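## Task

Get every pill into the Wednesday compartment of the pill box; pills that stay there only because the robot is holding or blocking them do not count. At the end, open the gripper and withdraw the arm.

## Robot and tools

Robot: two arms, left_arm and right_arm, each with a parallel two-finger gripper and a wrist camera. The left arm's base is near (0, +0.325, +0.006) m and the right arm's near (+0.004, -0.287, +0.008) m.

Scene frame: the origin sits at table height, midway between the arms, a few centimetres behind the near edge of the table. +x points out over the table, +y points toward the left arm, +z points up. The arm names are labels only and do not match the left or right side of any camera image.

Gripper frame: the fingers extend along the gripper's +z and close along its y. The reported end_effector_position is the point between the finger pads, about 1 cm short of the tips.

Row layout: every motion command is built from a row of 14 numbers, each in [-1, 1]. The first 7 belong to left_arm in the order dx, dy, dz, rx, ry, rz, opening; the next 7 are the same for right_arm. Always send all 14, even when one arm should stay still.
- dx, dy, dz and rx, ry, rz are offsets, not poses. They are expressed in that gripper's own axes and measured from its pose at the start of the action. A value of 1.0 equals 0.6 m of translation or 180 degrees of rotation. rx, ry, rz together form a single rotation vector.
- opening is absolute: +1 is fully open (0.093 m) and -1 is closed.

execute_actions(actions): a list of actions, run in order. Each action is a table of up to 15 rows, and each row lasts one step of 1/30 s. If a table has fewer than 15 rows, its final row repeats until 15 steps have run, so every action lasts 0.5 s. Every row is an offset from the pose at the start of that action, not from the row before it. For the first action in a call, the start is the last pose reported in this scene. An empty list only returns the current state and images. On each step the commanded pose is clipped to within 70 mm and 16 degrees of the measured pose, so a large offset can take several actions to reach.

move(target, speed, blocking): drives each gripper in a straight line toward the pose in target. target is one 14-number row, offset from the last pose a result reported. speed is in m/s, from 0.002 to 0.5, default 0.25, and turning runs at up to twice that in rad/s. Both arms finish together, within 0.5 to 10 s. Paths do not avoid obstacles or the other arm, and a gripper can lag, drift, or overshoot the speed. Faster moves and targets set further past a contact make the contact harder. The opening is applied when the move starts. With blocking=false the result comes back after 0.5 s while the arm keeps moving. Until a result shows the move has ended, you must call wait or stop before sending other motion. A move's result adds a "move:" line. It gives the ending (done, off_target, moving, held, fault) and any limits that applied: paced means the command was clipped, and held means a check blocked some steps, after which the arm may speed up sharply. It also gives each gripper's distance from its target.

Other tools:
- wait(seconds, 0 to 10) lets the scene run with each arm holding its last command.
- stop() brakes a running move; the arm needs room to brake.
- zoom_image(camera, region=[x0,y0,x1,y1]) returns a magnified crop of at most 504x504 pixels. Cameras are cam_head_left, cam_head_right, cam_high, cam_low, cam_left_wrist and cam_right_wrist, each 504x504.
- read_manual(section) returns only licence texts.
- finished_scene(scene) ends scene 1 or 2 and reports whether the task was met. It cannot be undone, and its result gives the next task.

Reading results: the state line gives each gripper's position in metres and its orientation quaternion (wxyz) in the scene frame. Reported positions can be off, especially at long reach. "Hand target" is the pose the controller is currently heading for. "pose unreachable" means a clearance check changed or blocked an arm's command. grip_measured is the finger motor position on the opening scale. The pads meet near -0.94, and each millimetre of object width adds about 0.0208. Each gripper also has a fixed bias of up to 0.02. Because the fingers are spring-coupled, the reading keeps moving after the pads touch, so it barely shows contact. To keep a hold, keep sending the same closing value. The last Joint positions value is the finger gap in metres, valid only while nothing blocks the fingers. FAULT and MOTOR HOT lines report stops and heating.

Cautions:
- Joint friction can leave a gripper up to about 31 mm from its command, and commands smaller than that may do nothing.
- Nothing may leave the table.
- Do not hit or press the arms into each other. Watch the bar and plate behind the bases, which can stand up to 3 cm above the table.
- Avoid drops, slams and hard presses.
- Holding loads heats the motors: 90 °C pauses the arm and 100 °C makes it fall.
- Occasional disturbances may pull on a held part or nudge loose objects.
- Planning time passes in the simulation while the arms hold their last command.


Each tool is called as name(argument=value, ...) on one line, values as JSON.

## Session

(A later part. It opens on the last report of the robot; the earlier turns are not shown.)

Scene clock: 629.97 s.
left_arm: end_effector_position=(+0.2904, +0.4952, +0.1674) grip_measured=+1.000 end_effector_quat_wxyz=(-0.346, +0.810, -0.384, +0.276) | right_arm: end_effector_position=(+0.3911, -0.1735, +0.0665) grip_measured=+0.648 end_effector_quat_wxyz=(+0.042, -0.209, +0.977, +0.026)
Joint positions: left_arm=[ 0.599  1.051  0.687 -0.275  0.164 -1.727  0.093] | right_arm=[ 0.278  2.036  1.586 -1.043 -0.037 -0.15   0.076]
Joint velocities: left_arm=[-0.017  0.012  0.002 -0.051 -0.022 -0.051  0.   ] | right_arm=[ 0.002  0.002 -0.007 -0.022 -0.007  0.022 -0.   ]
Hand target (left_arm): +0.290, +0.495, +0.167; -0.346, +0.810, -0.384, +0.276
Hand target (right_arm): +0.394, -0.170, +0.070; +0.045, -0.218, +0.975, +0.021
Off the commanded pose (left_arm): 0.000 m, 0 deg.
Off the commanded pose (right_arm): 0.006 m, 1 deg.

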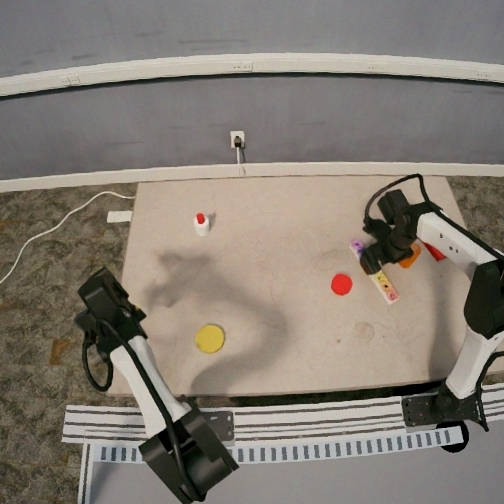

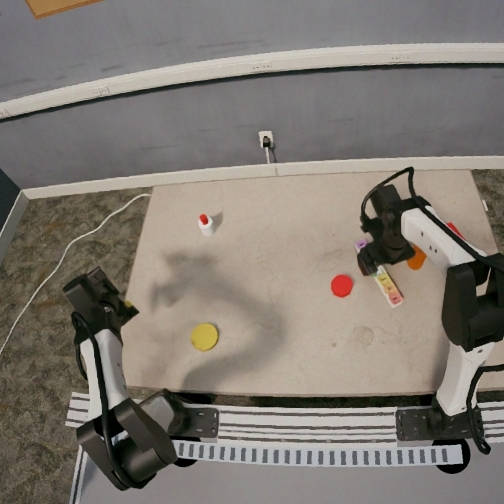

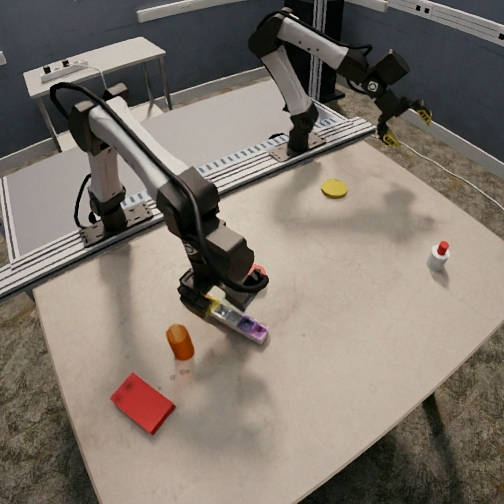

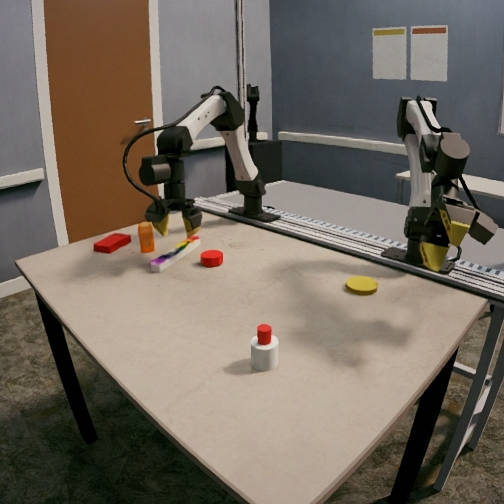

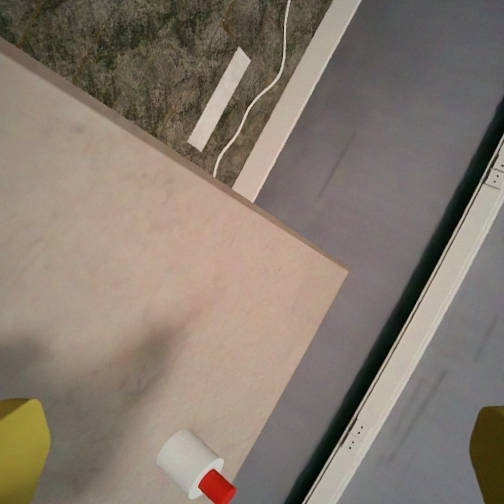

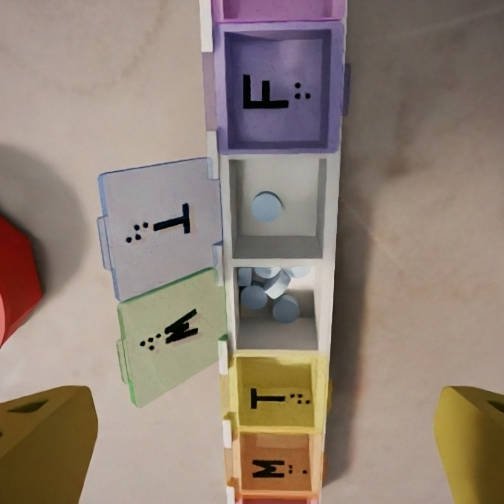

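move(target=[0,0,0,0,0,0,1, 0.004,0.012,0.046,0,0,0,0.75], speed=0.05)

Scene clock: 652.13 s.
left_arm: end_effector_position=(+0.2904, +0.4952, +0.1674) grip_measured=+1.000 end_effector_quat_wxyz=(-0.346, +0.810, -0.384, +0.276) | right_arm: end_effector_position=(+0.3895, -0.1688, +0.0455) grip_measured=+0.748 end_effector_quat_wxyz=(+0.043, -0.209, +0.977, +0.027)
Joint positions: left_arm=[ 0.599  1.051  0.687 -0.275  0.164 -1.727  0.093] | right_arm=[ 0.29   2.053  1.524 -0.961 -0.037 -0.139  0.081]
Joint velocities: left_arm=[ 0.007 -0.002 -0.017 -0.022 -0.022  0.022  0.   ] | right_arm=[ 0.002  0.012  0.007  0.037  0.007 -0.037  0.   ]
Hand target (left_arm): +0.290, +0.495, +0.167; -0.346, +0.810, -0.384, +0.276
Hand target (right_arm): +0.388, -0.166, +0.039; +0.042, -0.209, +0.977, +0.026
Off the commanded pose (left_arm): 0.000 m, 0 deg.
Off the commanded pose (right_arm): 0.007 m, 0 deg.
move: done

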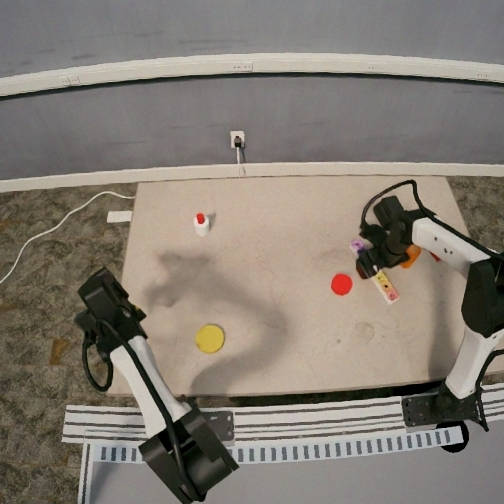

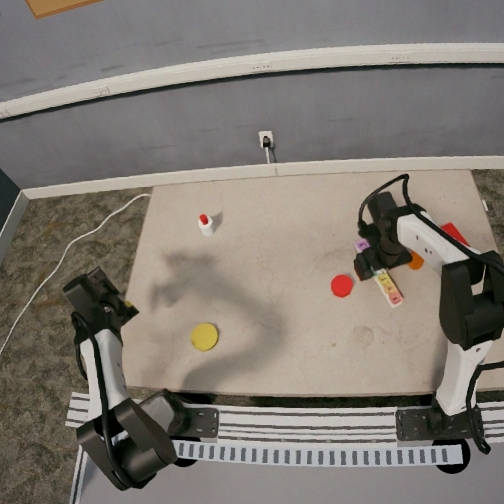

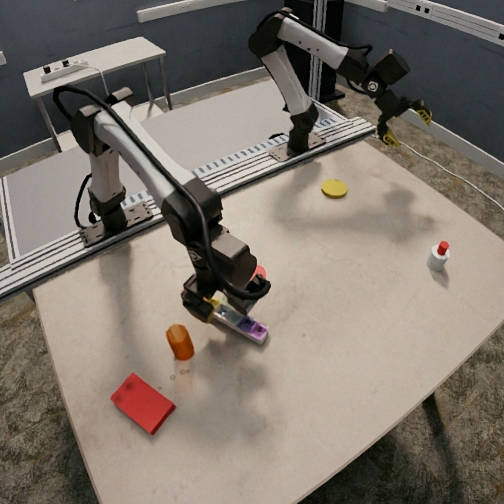

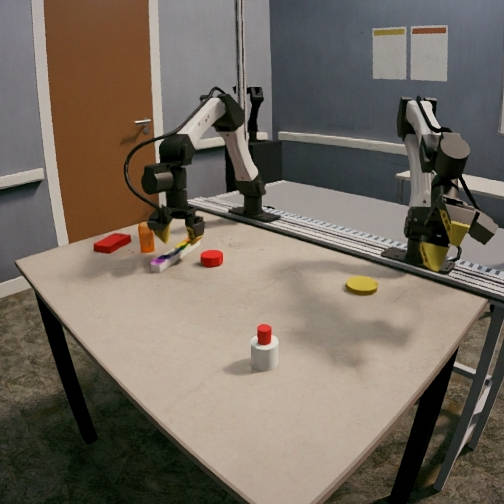

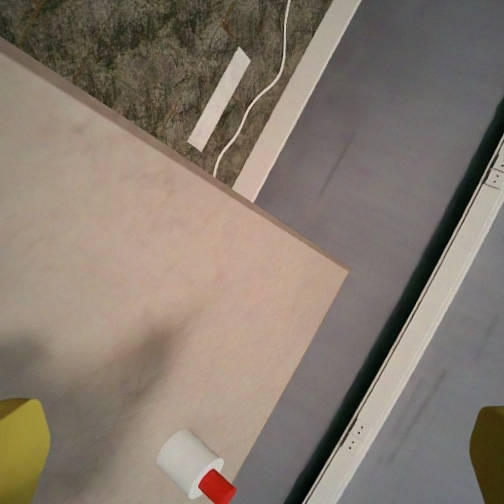

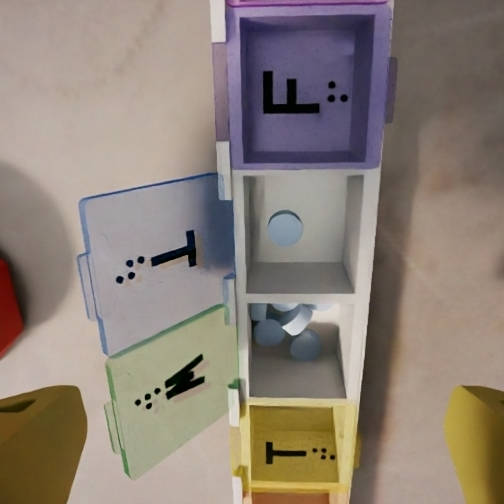

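move(target=[0,0,0,0,0,0,1, 0.002,0,0.024,0,0,0,0.75], speed=0.05)

move(target=[0,0,0,0,0,0,1, 0,-0.045,-0.004,0,0,0,0.45], speed=0.03)

Scene clock: 660.27 s.
left_arm: end_effector_position=(+0.2904, +0.4952, +0.1674) grip_measured=+1.000 end_effector_quat_wxyz=(-0.346, +0.810, -0.384, +0.276) | right_arm: end_effector_position=(+0.3903, -0.1684, +0.0377) grip_measured=+0.748 end_effector_quat_wxyz=(+0.044, -0.209, +0.977, +0.027)
Joint positions: left_arm=[ 0.599  1.051  0.687 -0.275  0.164 -1.727  0.093] | right_arm=[ 0.29   2.062  1.506 -0.931 -0.037 -0.139  0.081]
Joint velocities: left_arm=[ 0.012  0.007 -0.022 -0.051  0.051  0.051  0.   ] | right_arm=[ 0.017 -0.007 -0.012  0.022 -0.081  0.037  0.001]
Hand target (left_arm): +0.290, +0.495, +0.167; -0.346, +0.810, -0.384, +0.276
Hand target (right_arm): +0.389, -0.168, +0.031; +0.042, -0.209, +0.977, +0.027
Off the commanded pose (left_arm): 0.000 m, 0 deg.
Off the commanded pose (right_arm): 0.007 m, 0 deg.
move: done

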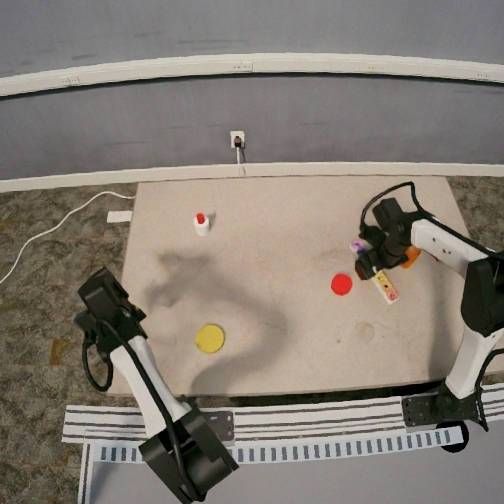

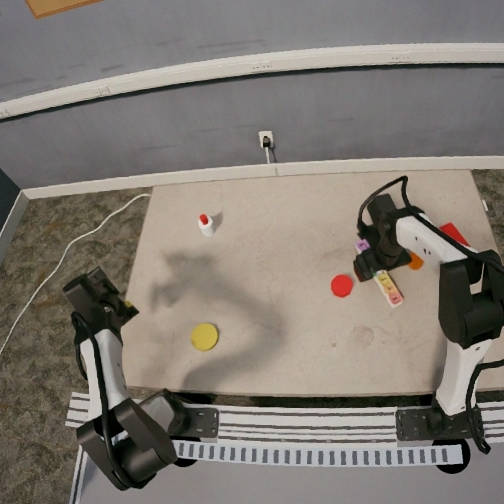

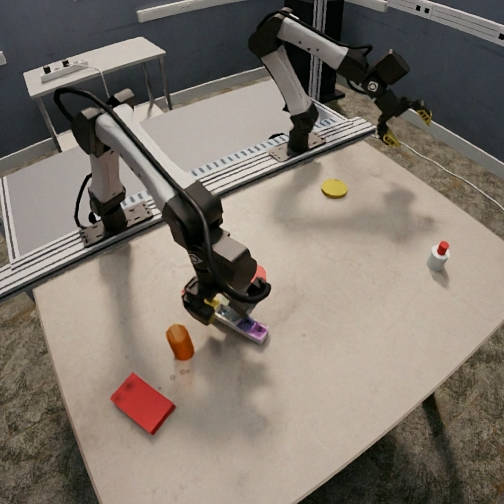

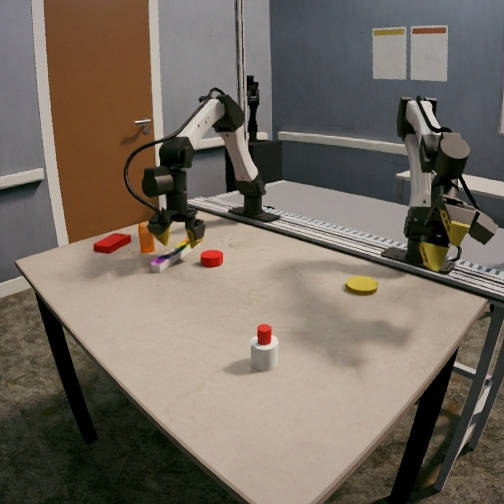

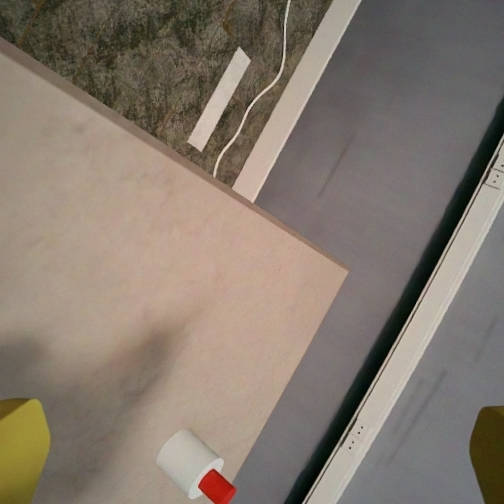

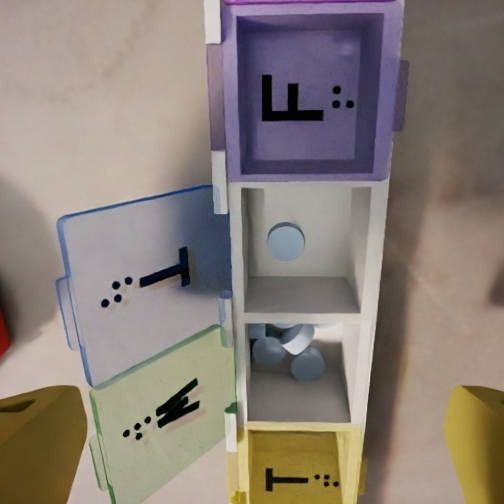

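Scene clock: 661.47 s.
left_arm: end_effector_position=(+0.2904, +0.4952, +0.1674) grip_measured=+1.000 end_effector_quat_wxyz=(-0.346, +0.810, -0.384, +0.276) | right_arm: end_effector_position=(+0.3964, -0.1934, +0.0374) grip_measured=+0.452 end_effector_quat_wxyz=(+0.044, -0.206, +0.977, +0.025)
Joint positions: left_arm=[ 0.599  1.051  0.687 -0.275  0.164 -1.727  0.093] | right_arm=[ 0.226  2.062  1.506 -0.934 -0.037 -0.196  0.067]
Joint velocities: left_arm=[-0.002 -0.027 -0.002 -0.022  0.022 -0.007  0.   ] | right_arm=[ 0.002 -0.002 -0.002 -0.007 -0.051  0.007 -0.   ]
Hand target (left_arm): +0.290, +0.495, +0.167; -0.346, +0.810, -0.384, +0.276
Hand target (right_arm): +0.401, -0.193, +0.039; +0.044, -0.209, +0.977, +0.027
Off the commanded pose (left_arm): 0.000 m, 0 deg.
Off the commanded pose (right_arm): 0.005 m, 0 deg.
move: done

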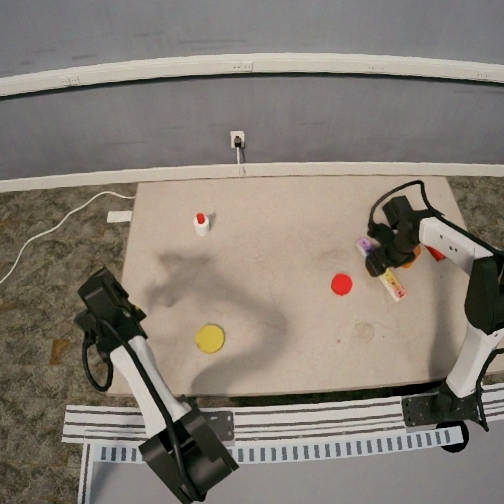

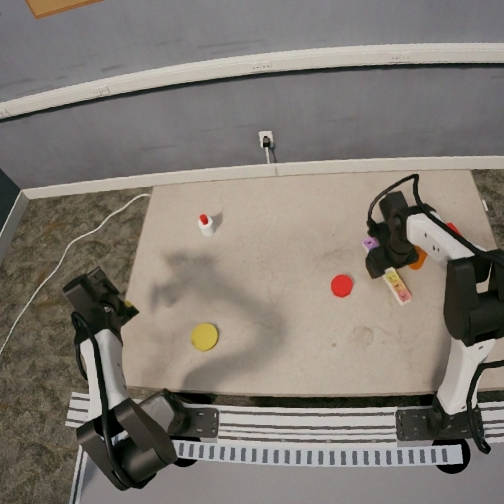

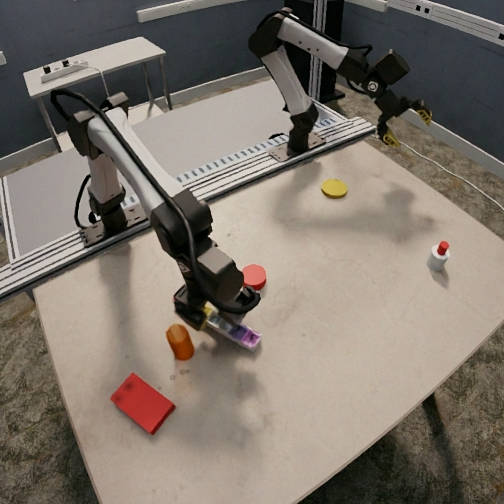

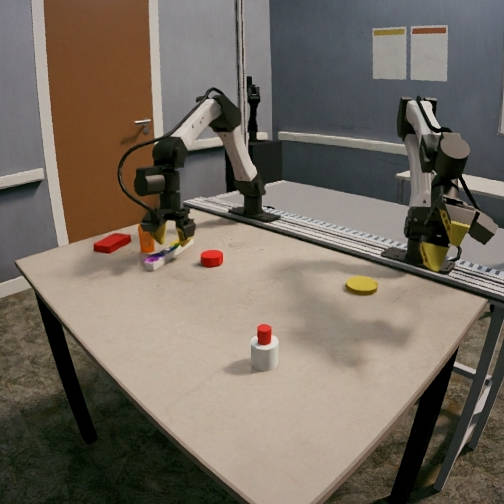

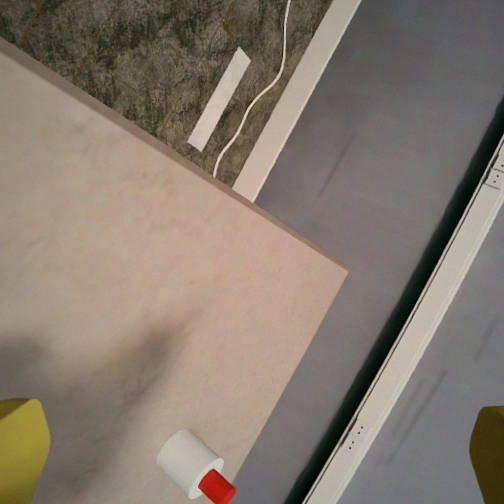

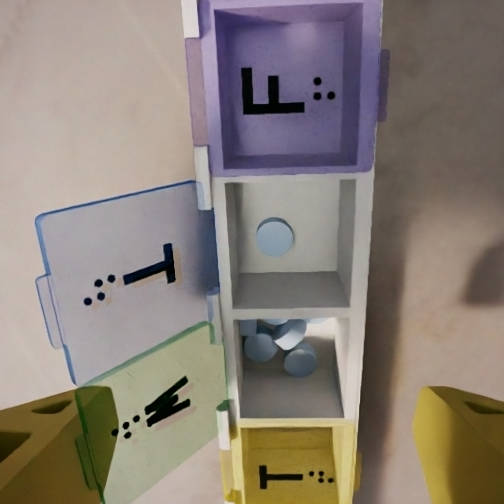

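move(target=[0,0,0,0,0,0,1, 0,0.04,-0.045,0.167,0,0,0.5], speed=0.08)

Scene clock: 680.40 s.
left_arm: end_effector_position=(+0.2904, +0.4952, +0.1674) grip_measured=+1.000 end_effector_quat_wxyz=(-0.346, +0.810, -0.384, +0.276) | right_arm: end_effector_position=(+0.3861, -0.1731, +0.0648) grip_measured=+0.498 end_effector_quat_wxyz=(+0.095, -0.188, +0.952, -0.223)
Joint positions: left_arm=[ 0.599  1.051  0.687 -0.275  0.164 -1.727  0.093] | right_arm=[ 0.499  2.041  1.506 -0.989  0.495  0.086  0.069]
Joint velocities: left_arm=[ 0.007  0.002  0.007  0.066 -0.037 -0.007  0.   ] | right_arm=[-0.007  0.007  0.012 -0.066  0.037 -0.037  0.001]
Hand target (left_arm): +0.290, +0.495, +0.167; -0.346, +0.810, -0.384, +0.276
Hand target (right_arm): +0.385, -0.173, +0.065; +0.093, -0.188, +0.950, -0.232
Off the commanded pose (left_arm): 0.000 m, 0 deg.
Off the commanded pose (right_arm): 0.001 m, 1 deg.
move: done

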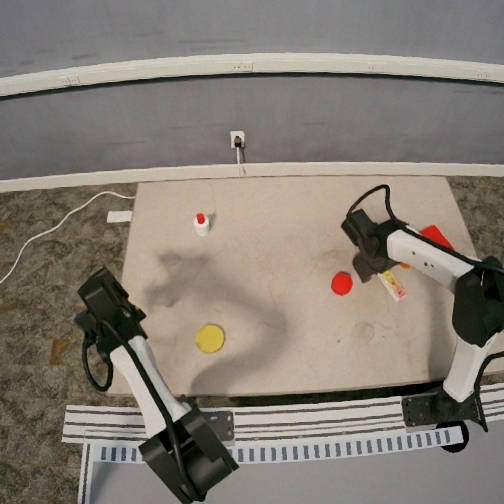

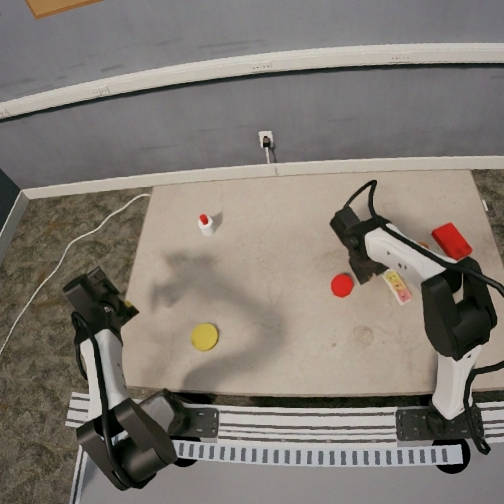

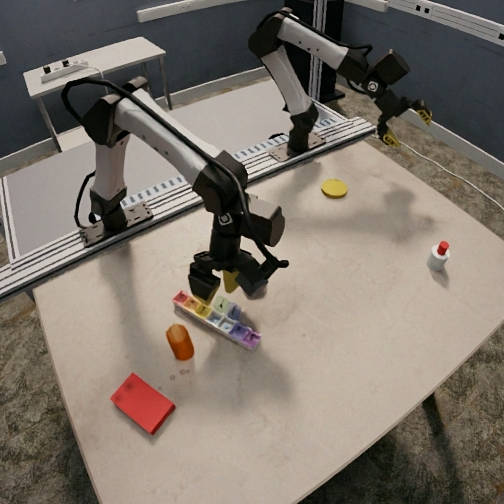

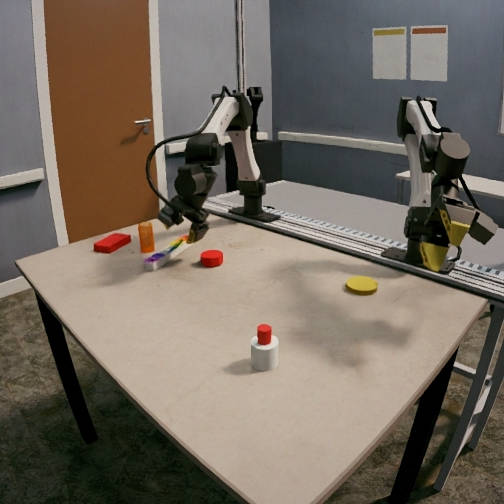

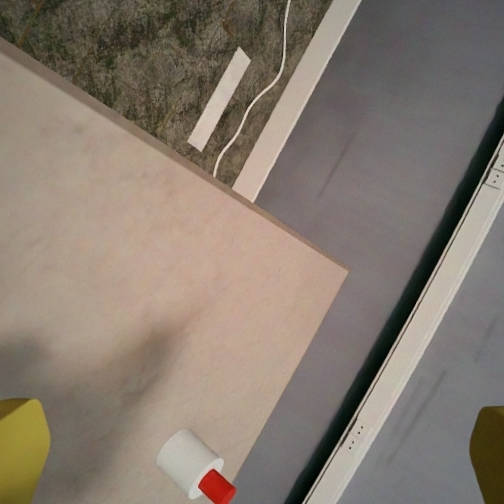

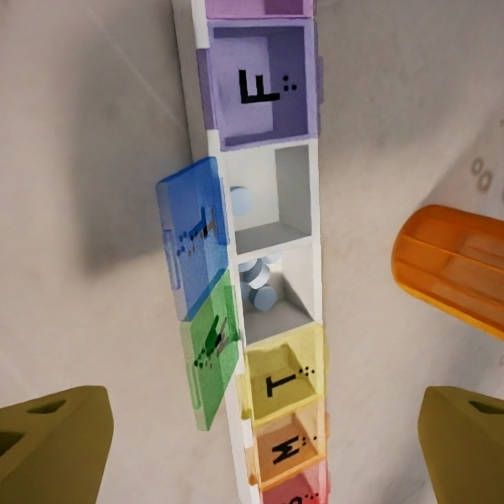

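move(target=[0,0,0,0,0,0,1, -0.003,0.021,0.036,0,0,0,0.5], speed=0.05)

Scene clock: 685.53 s.
left_arm: end_effector_position=(+0.2904, +0.4952, +0.1674) grip_measured=+1.000 end_effector_quat_wxyz=(-0.346, +0.810, -0.384, +0.276) | right_arm: end_effector_position=(+0.3904, -0.1710, +0.0461) grip_measured=+0.498 end_effector_quat_wxyz=(+0.095, -0.187, +0.952, -0.224)
Joint positions: left_arm=[ 0.599  1.051  0.687 -0.275  0.164 -1.727  0.093] | right_arm=[ 0.499  2.082  1.489 -0.933  0.498  0.088  0.069]
Joint velocities: left_arm=[-0.012  0.002 -0.012 -0.022  0.051  0.007  0.   ] | right_arm=[ 0.012 -0.002 -0.012  0.066  0.051 -0.066  0.   ]
Hand target (left_arm): +0.290, +0.495, +0.167; -0.346, +0.810, -0.384, +0.276
Hand target (right_arm): +0.390, -0.170, +0.040; +0.095, -0.188, +0.952, -0.223
Off the commanded pose (left_arm): 0.000 m, 0 deg.
Off the commanded pose (right_arm): 0.006 m, 0 deg.
move: done

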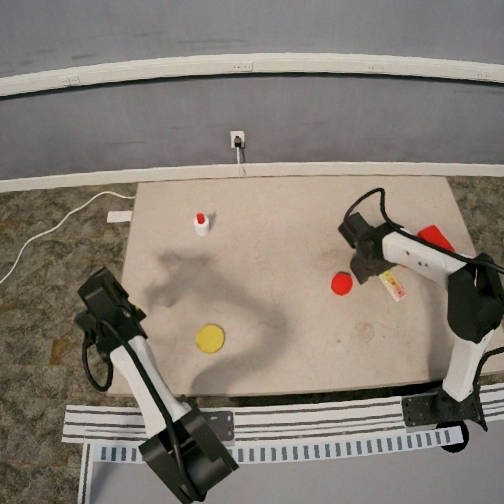

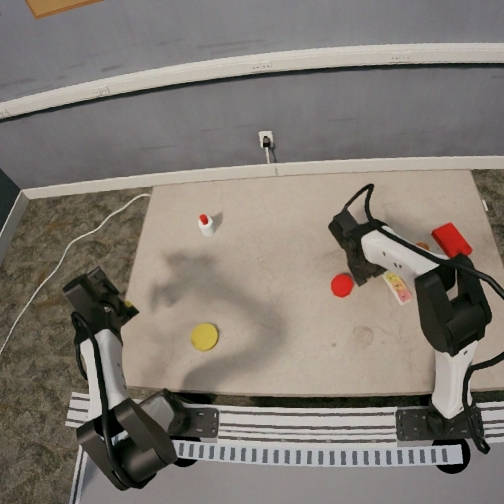

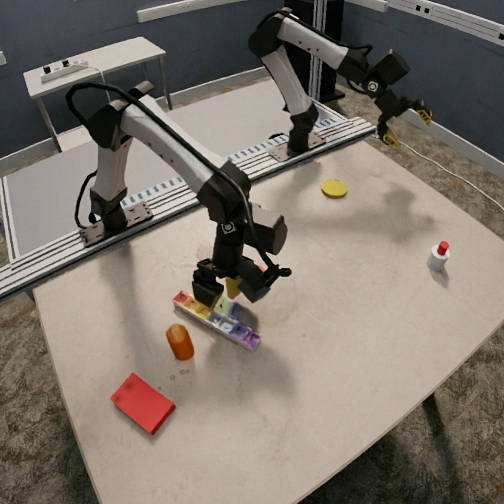

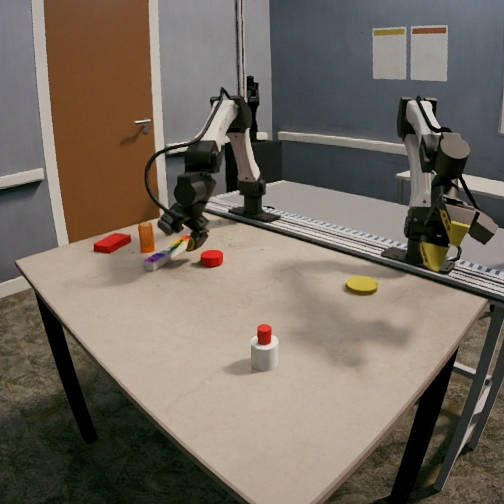

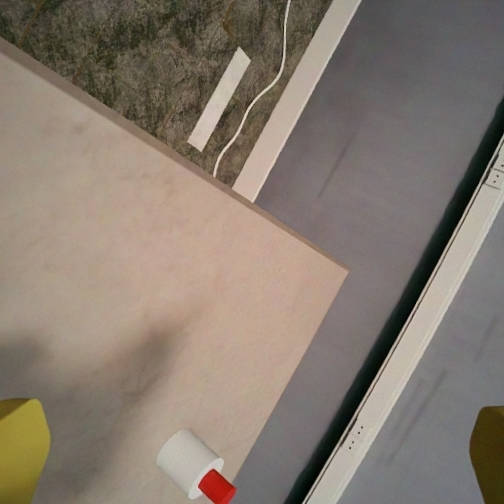

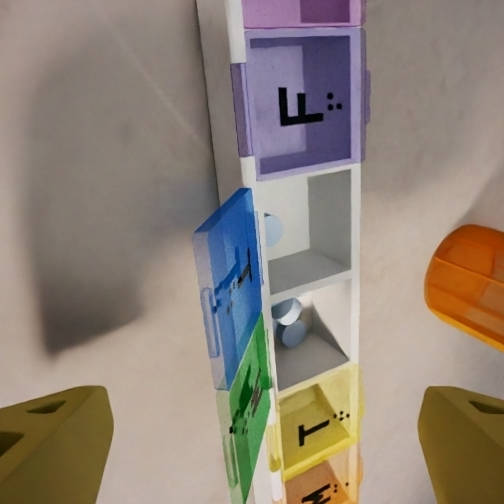

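move(target=[0,0,0,0,0,0,1, 0,-0.05,0.02,0,0,0,0.4], speed=0.03)

Scene clock: 695.63 s.
left_arm: end_effector_position=(+0.2904, +0.4952, +0.1674) grip_measured=+1.000 end_effector_quat_wxyz=(-0.346, +0.810, -0.384, +0.276) | right_arm: end_effector_position=(+0.4026, -0.1997, +0.0461) grip_measured=+0.402 end_effector_quat_wxyz=(+0.086, -0.187, +0.952, -0.229)
Joint positions: left_arm=[ 0.599  1.051  0.687 -0.275  0.164 -1.727  0.093] | right_arm=[ 0.421  2.082  1.489 -0.911  0.498  0.006  0.064]
Joint velocities: left_arm=[-0.012 -0.007 -0.002 -0.037  0.007  0.022  0.   ] | right_arm=[ 0.007 -0.002  0.002  0.007 -0.007 -0.051 -0.001]
Hand target (left_arm): +0.290, +0.495, +0.167; -0.346, +0.810, -0.384, +0.276
Hand target (right_arm): +0.403, -0.201, +0.049; +0.095, -0.187, +0.952, -0.224
Off the commanded pose (left_arm): 0.000 m, 0 deg.
Off the commanded pose (right_arm): 0.003 m, 1 deg.
move: done

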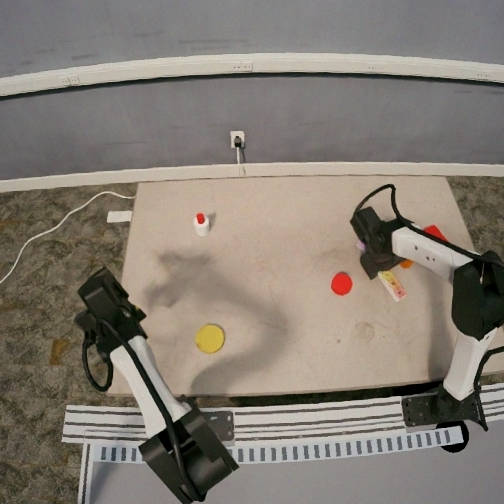

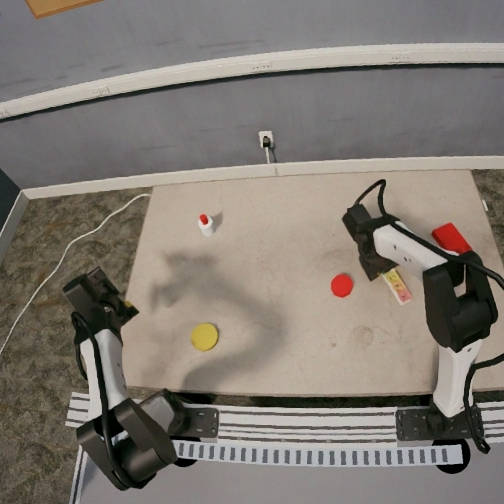

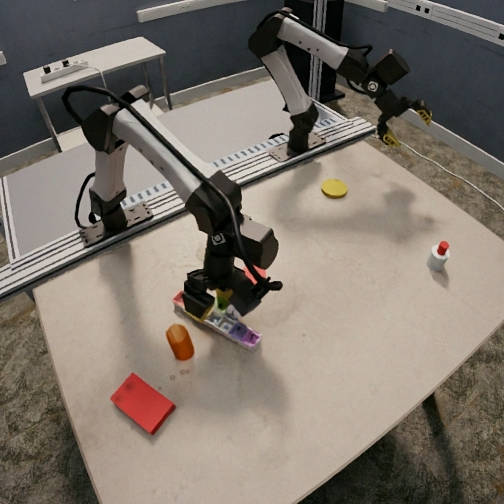

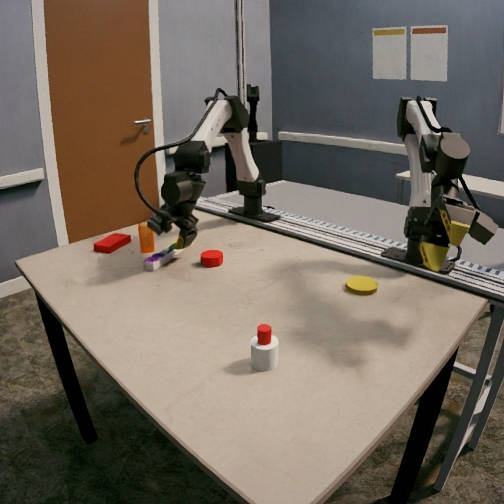

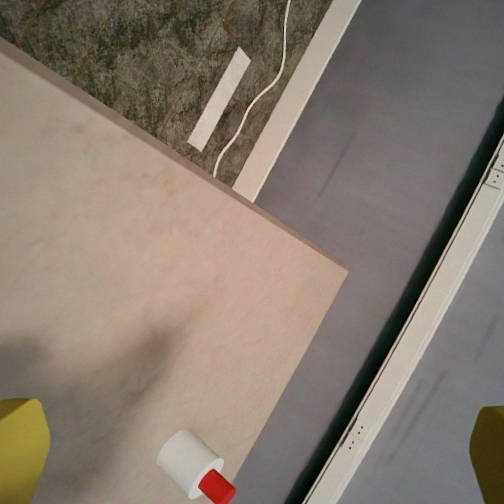

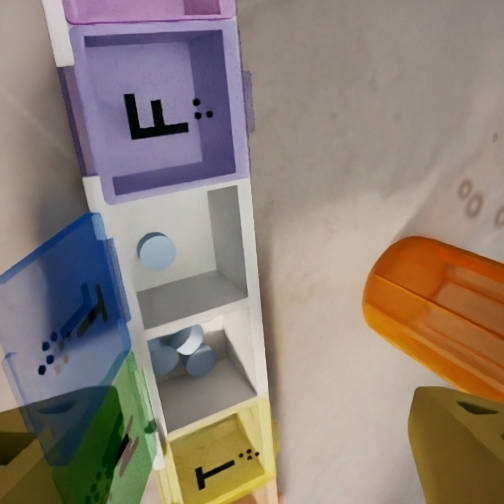

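move(target=[0,0,0,0,0,0,1, 0.004,-0.005,0,0,0,0,-0.15], speed=0.03)

Scene clock: 704.10 s.
left_arm: end_effector_position=(+0.2904, +0.4952, +0.1674) grip_measured=+1.000 end_effector_quat_wxyz=(-0.346, +0.810, -0.384, +0.276) | right_arm: end_effector_position=(+0.4028, -0.1996, +0.0461) grip_measured=-0.148 end_effector_quat_wxyz=(+0.086, -0.188, +0.951, -0.229)
Joint positions: left_arm=[ 0.599  1.051  0.687 -0.275  0.164 -1.727  0.093] | right_arm=[ 0.421  2.082  1.489 -0.911  0.498  0.004  0.038]
Joint velocities: left_arm=[-0.007 -0.017 -0.012  0.081  0.007 -0.037  0.   ] | right_arm=[-0.012  0.002 -0.002 -0.081  0.007  0.051 -0.001]
Hand target (left_arm): +0.290, +0.495, +0.167; -0.346, +0.810, -0.384, +0.276
Hand target (right_arm): +0.401, -0.203, +0.047; +0.086, -0.187, +0.952, -0.229
Off the commanded pose (left_arm): 0.000 m, 0 deg.
Off the commanded pose (right_arm): 0.004 m, 0 deg.
move: done

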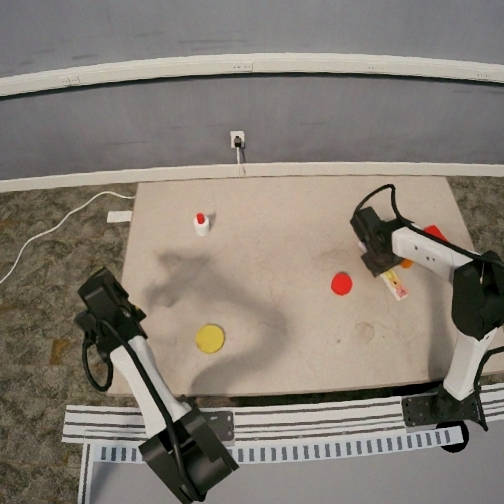

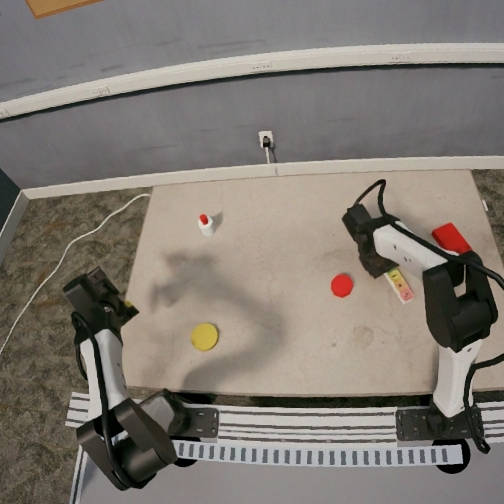

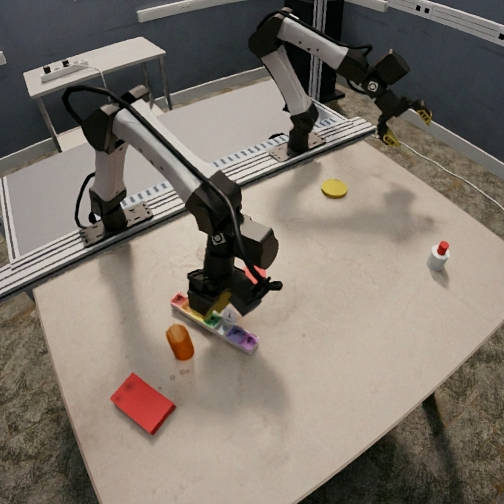

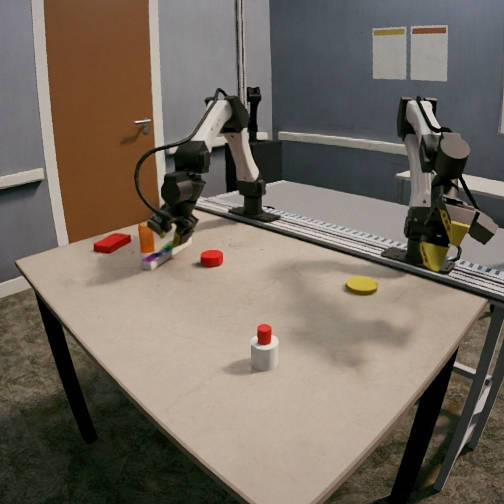

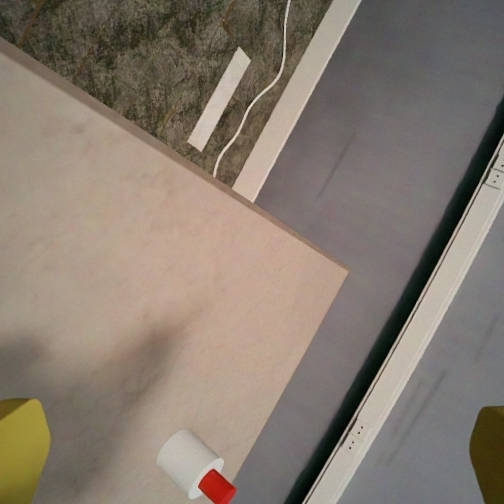

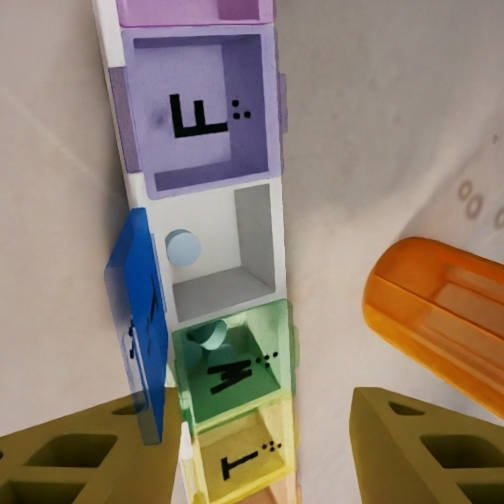

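move(target=[0,0,0,0,0,0,1, 0.02,0.02,0,0,0,0,0.3], speed=0.04)

move(target=[0,0,0,0,0,0,1, 0.02,-0.03,-0.09,-0.167,0,0,0.3], speed=0.1)

Scene clock: 709.93 s.
left_arm: end_effector_position=(+0.2904, +0.4952, +0.1674) grip_measured=+1.000 end_effector_quat_wxyz=(-0.346, +0.810, -0.384, +0.276) | right_arm: end_effector_position=(+0.3873, -0.1976, +0.0344) grip_measured=+0.298 end_effector_quat_wxyz=(+0.070, -0.193, +0.951, -0.232)
Joint positions: left_arm=[ 0.599  1.051  0.687 -0.275  0.164 -1.727  0.093] | right_arm=[ 0.442  2.08   1.438 -0.906  0.498  0.025  0.059]
Joint velocities: left_arm=[-0.017  0.002  0.002 -0.007 -0.007 -0.022  0.   ] | right_arm=[ 0.012 -0.037  0.002  0.051 -0.007 -0.022  0.   ]
Hand target (left_arm): +0.290, +0.495, +0.167; -0.346, +0.810, -0.384, +0.276
Hand target (right_arm): +0.388, -0.194, +0.039; +0.086, -0.188, +0.951, -0.229
Off the commanded pose (left_arm): 0.000 m, 0 deg.
Off the commanded pose (right_arm): 0.006 m, 2 deg.
move: done

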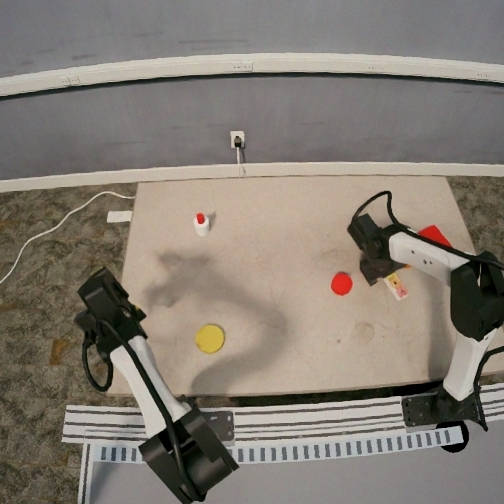

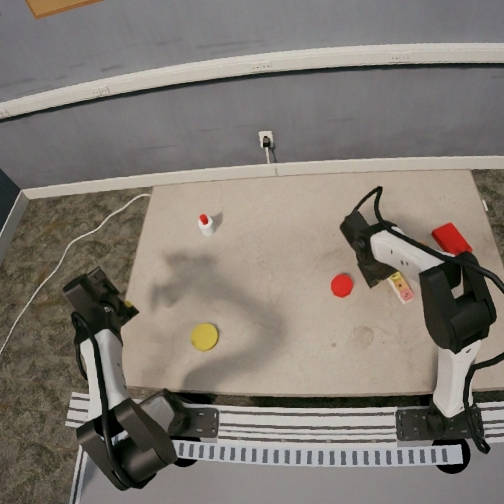

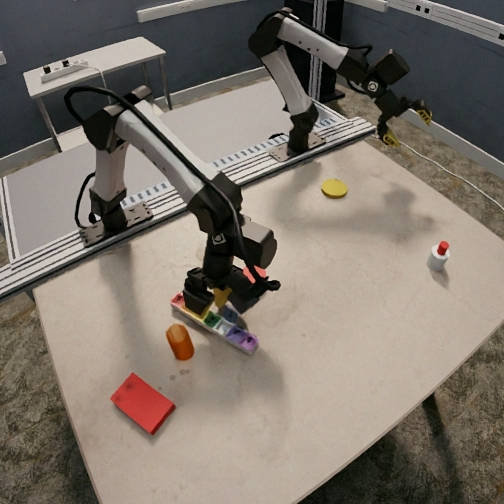

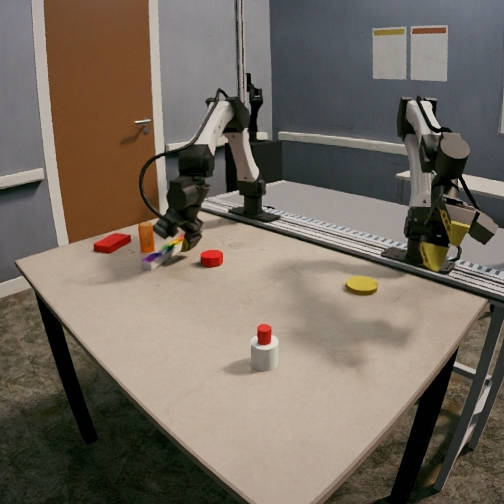

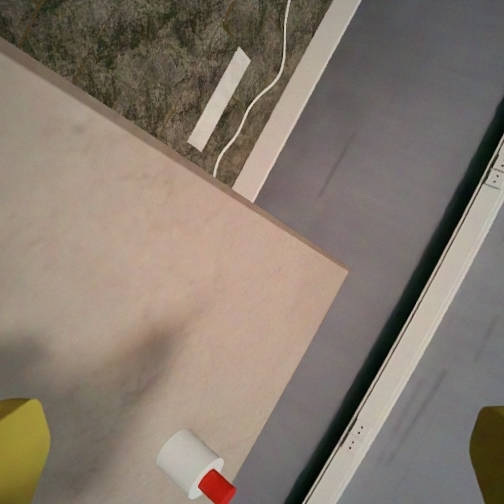

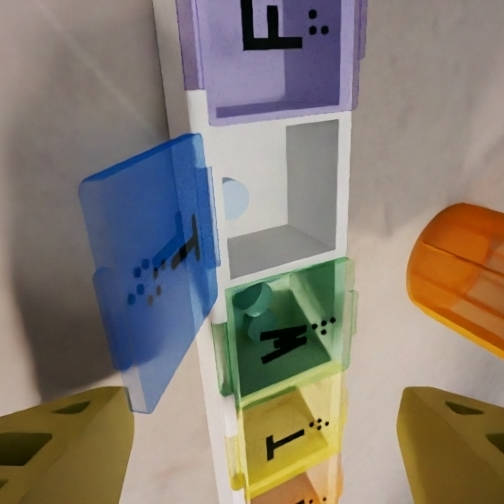

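Scene clock: 713.00 s.
left_arm: end_effector_position=(+0.2904, +0.4952, +0.1674) grip_measured=+1.000 end_effector_quat_wxyz=(-0.346, +0.810, -0.384, +0.276) | right_arm: end_effector_position=(+0.3658, -0.1962, +0.0774) grip_measured=+0.298 end_effector_quat_wxyz=(+0.008, -0.203, +0.979, +0.016)
Joint positions: left_arm=[ 0.599  1.051  0.687 -0.275  0.164 -1.727  0.093] | right_arm=[ 0.245  1.976  1.547 -1.134 -0.021 -0.171  0.059]
Joint velocities: left_arm=[-0.027 -0.032 -0.002  0.022  0.007  0.037  0.   ] | right_arm=[-0.002 -0.002 -0.022  0.022 -0.051 -0.022 -0.001]
Hand target (left_arm): +0.290, +0.495, +0.167; -0.346, +0.810, -0.384, +0.276
Hand target (right_arm): +0.370, -0.195, +0.090; +0.021, -0.205, +0.978, +0.024
Off the commanded pose (left_arm): 0.000 m, 0 deg.
Off the commanded pose (right_arm): 0.013 m, 1 deg.
move: off_target (right_arm)

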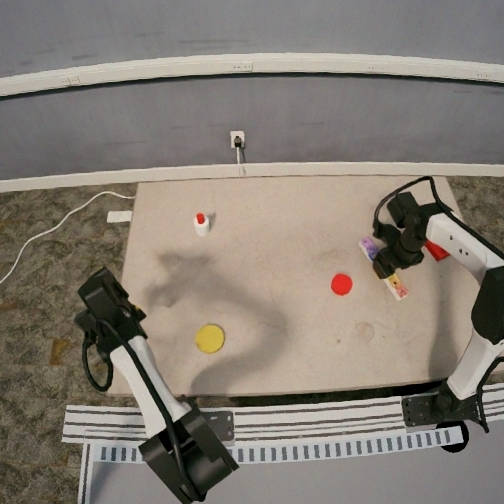

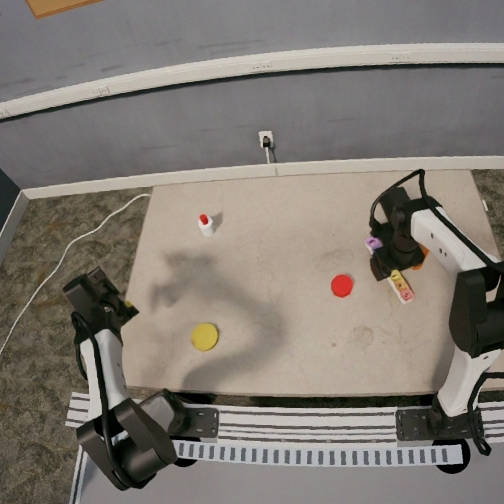

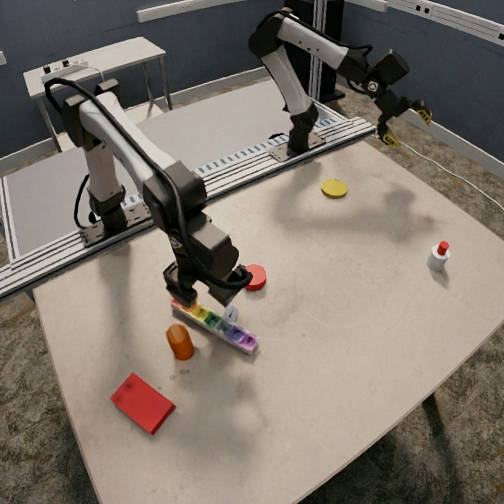

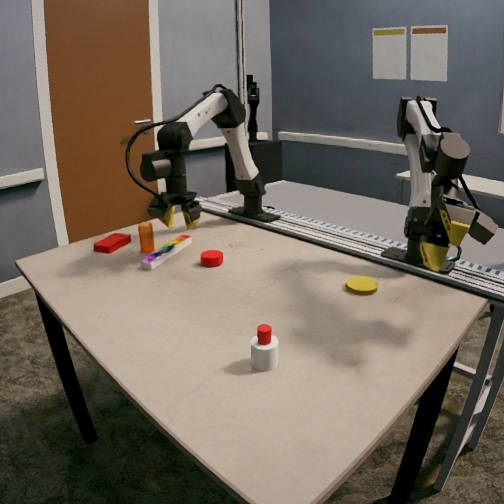

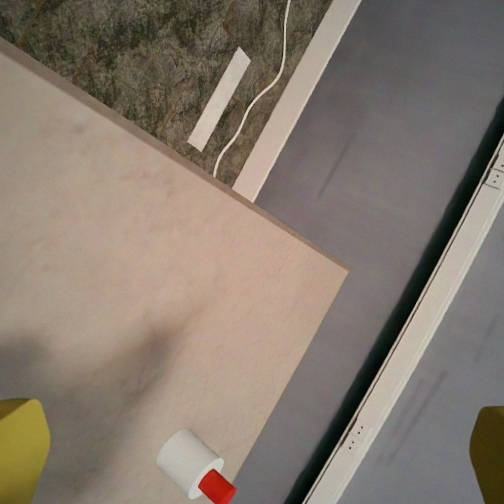

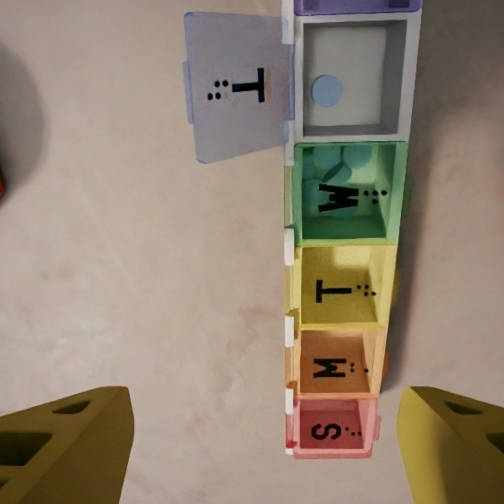

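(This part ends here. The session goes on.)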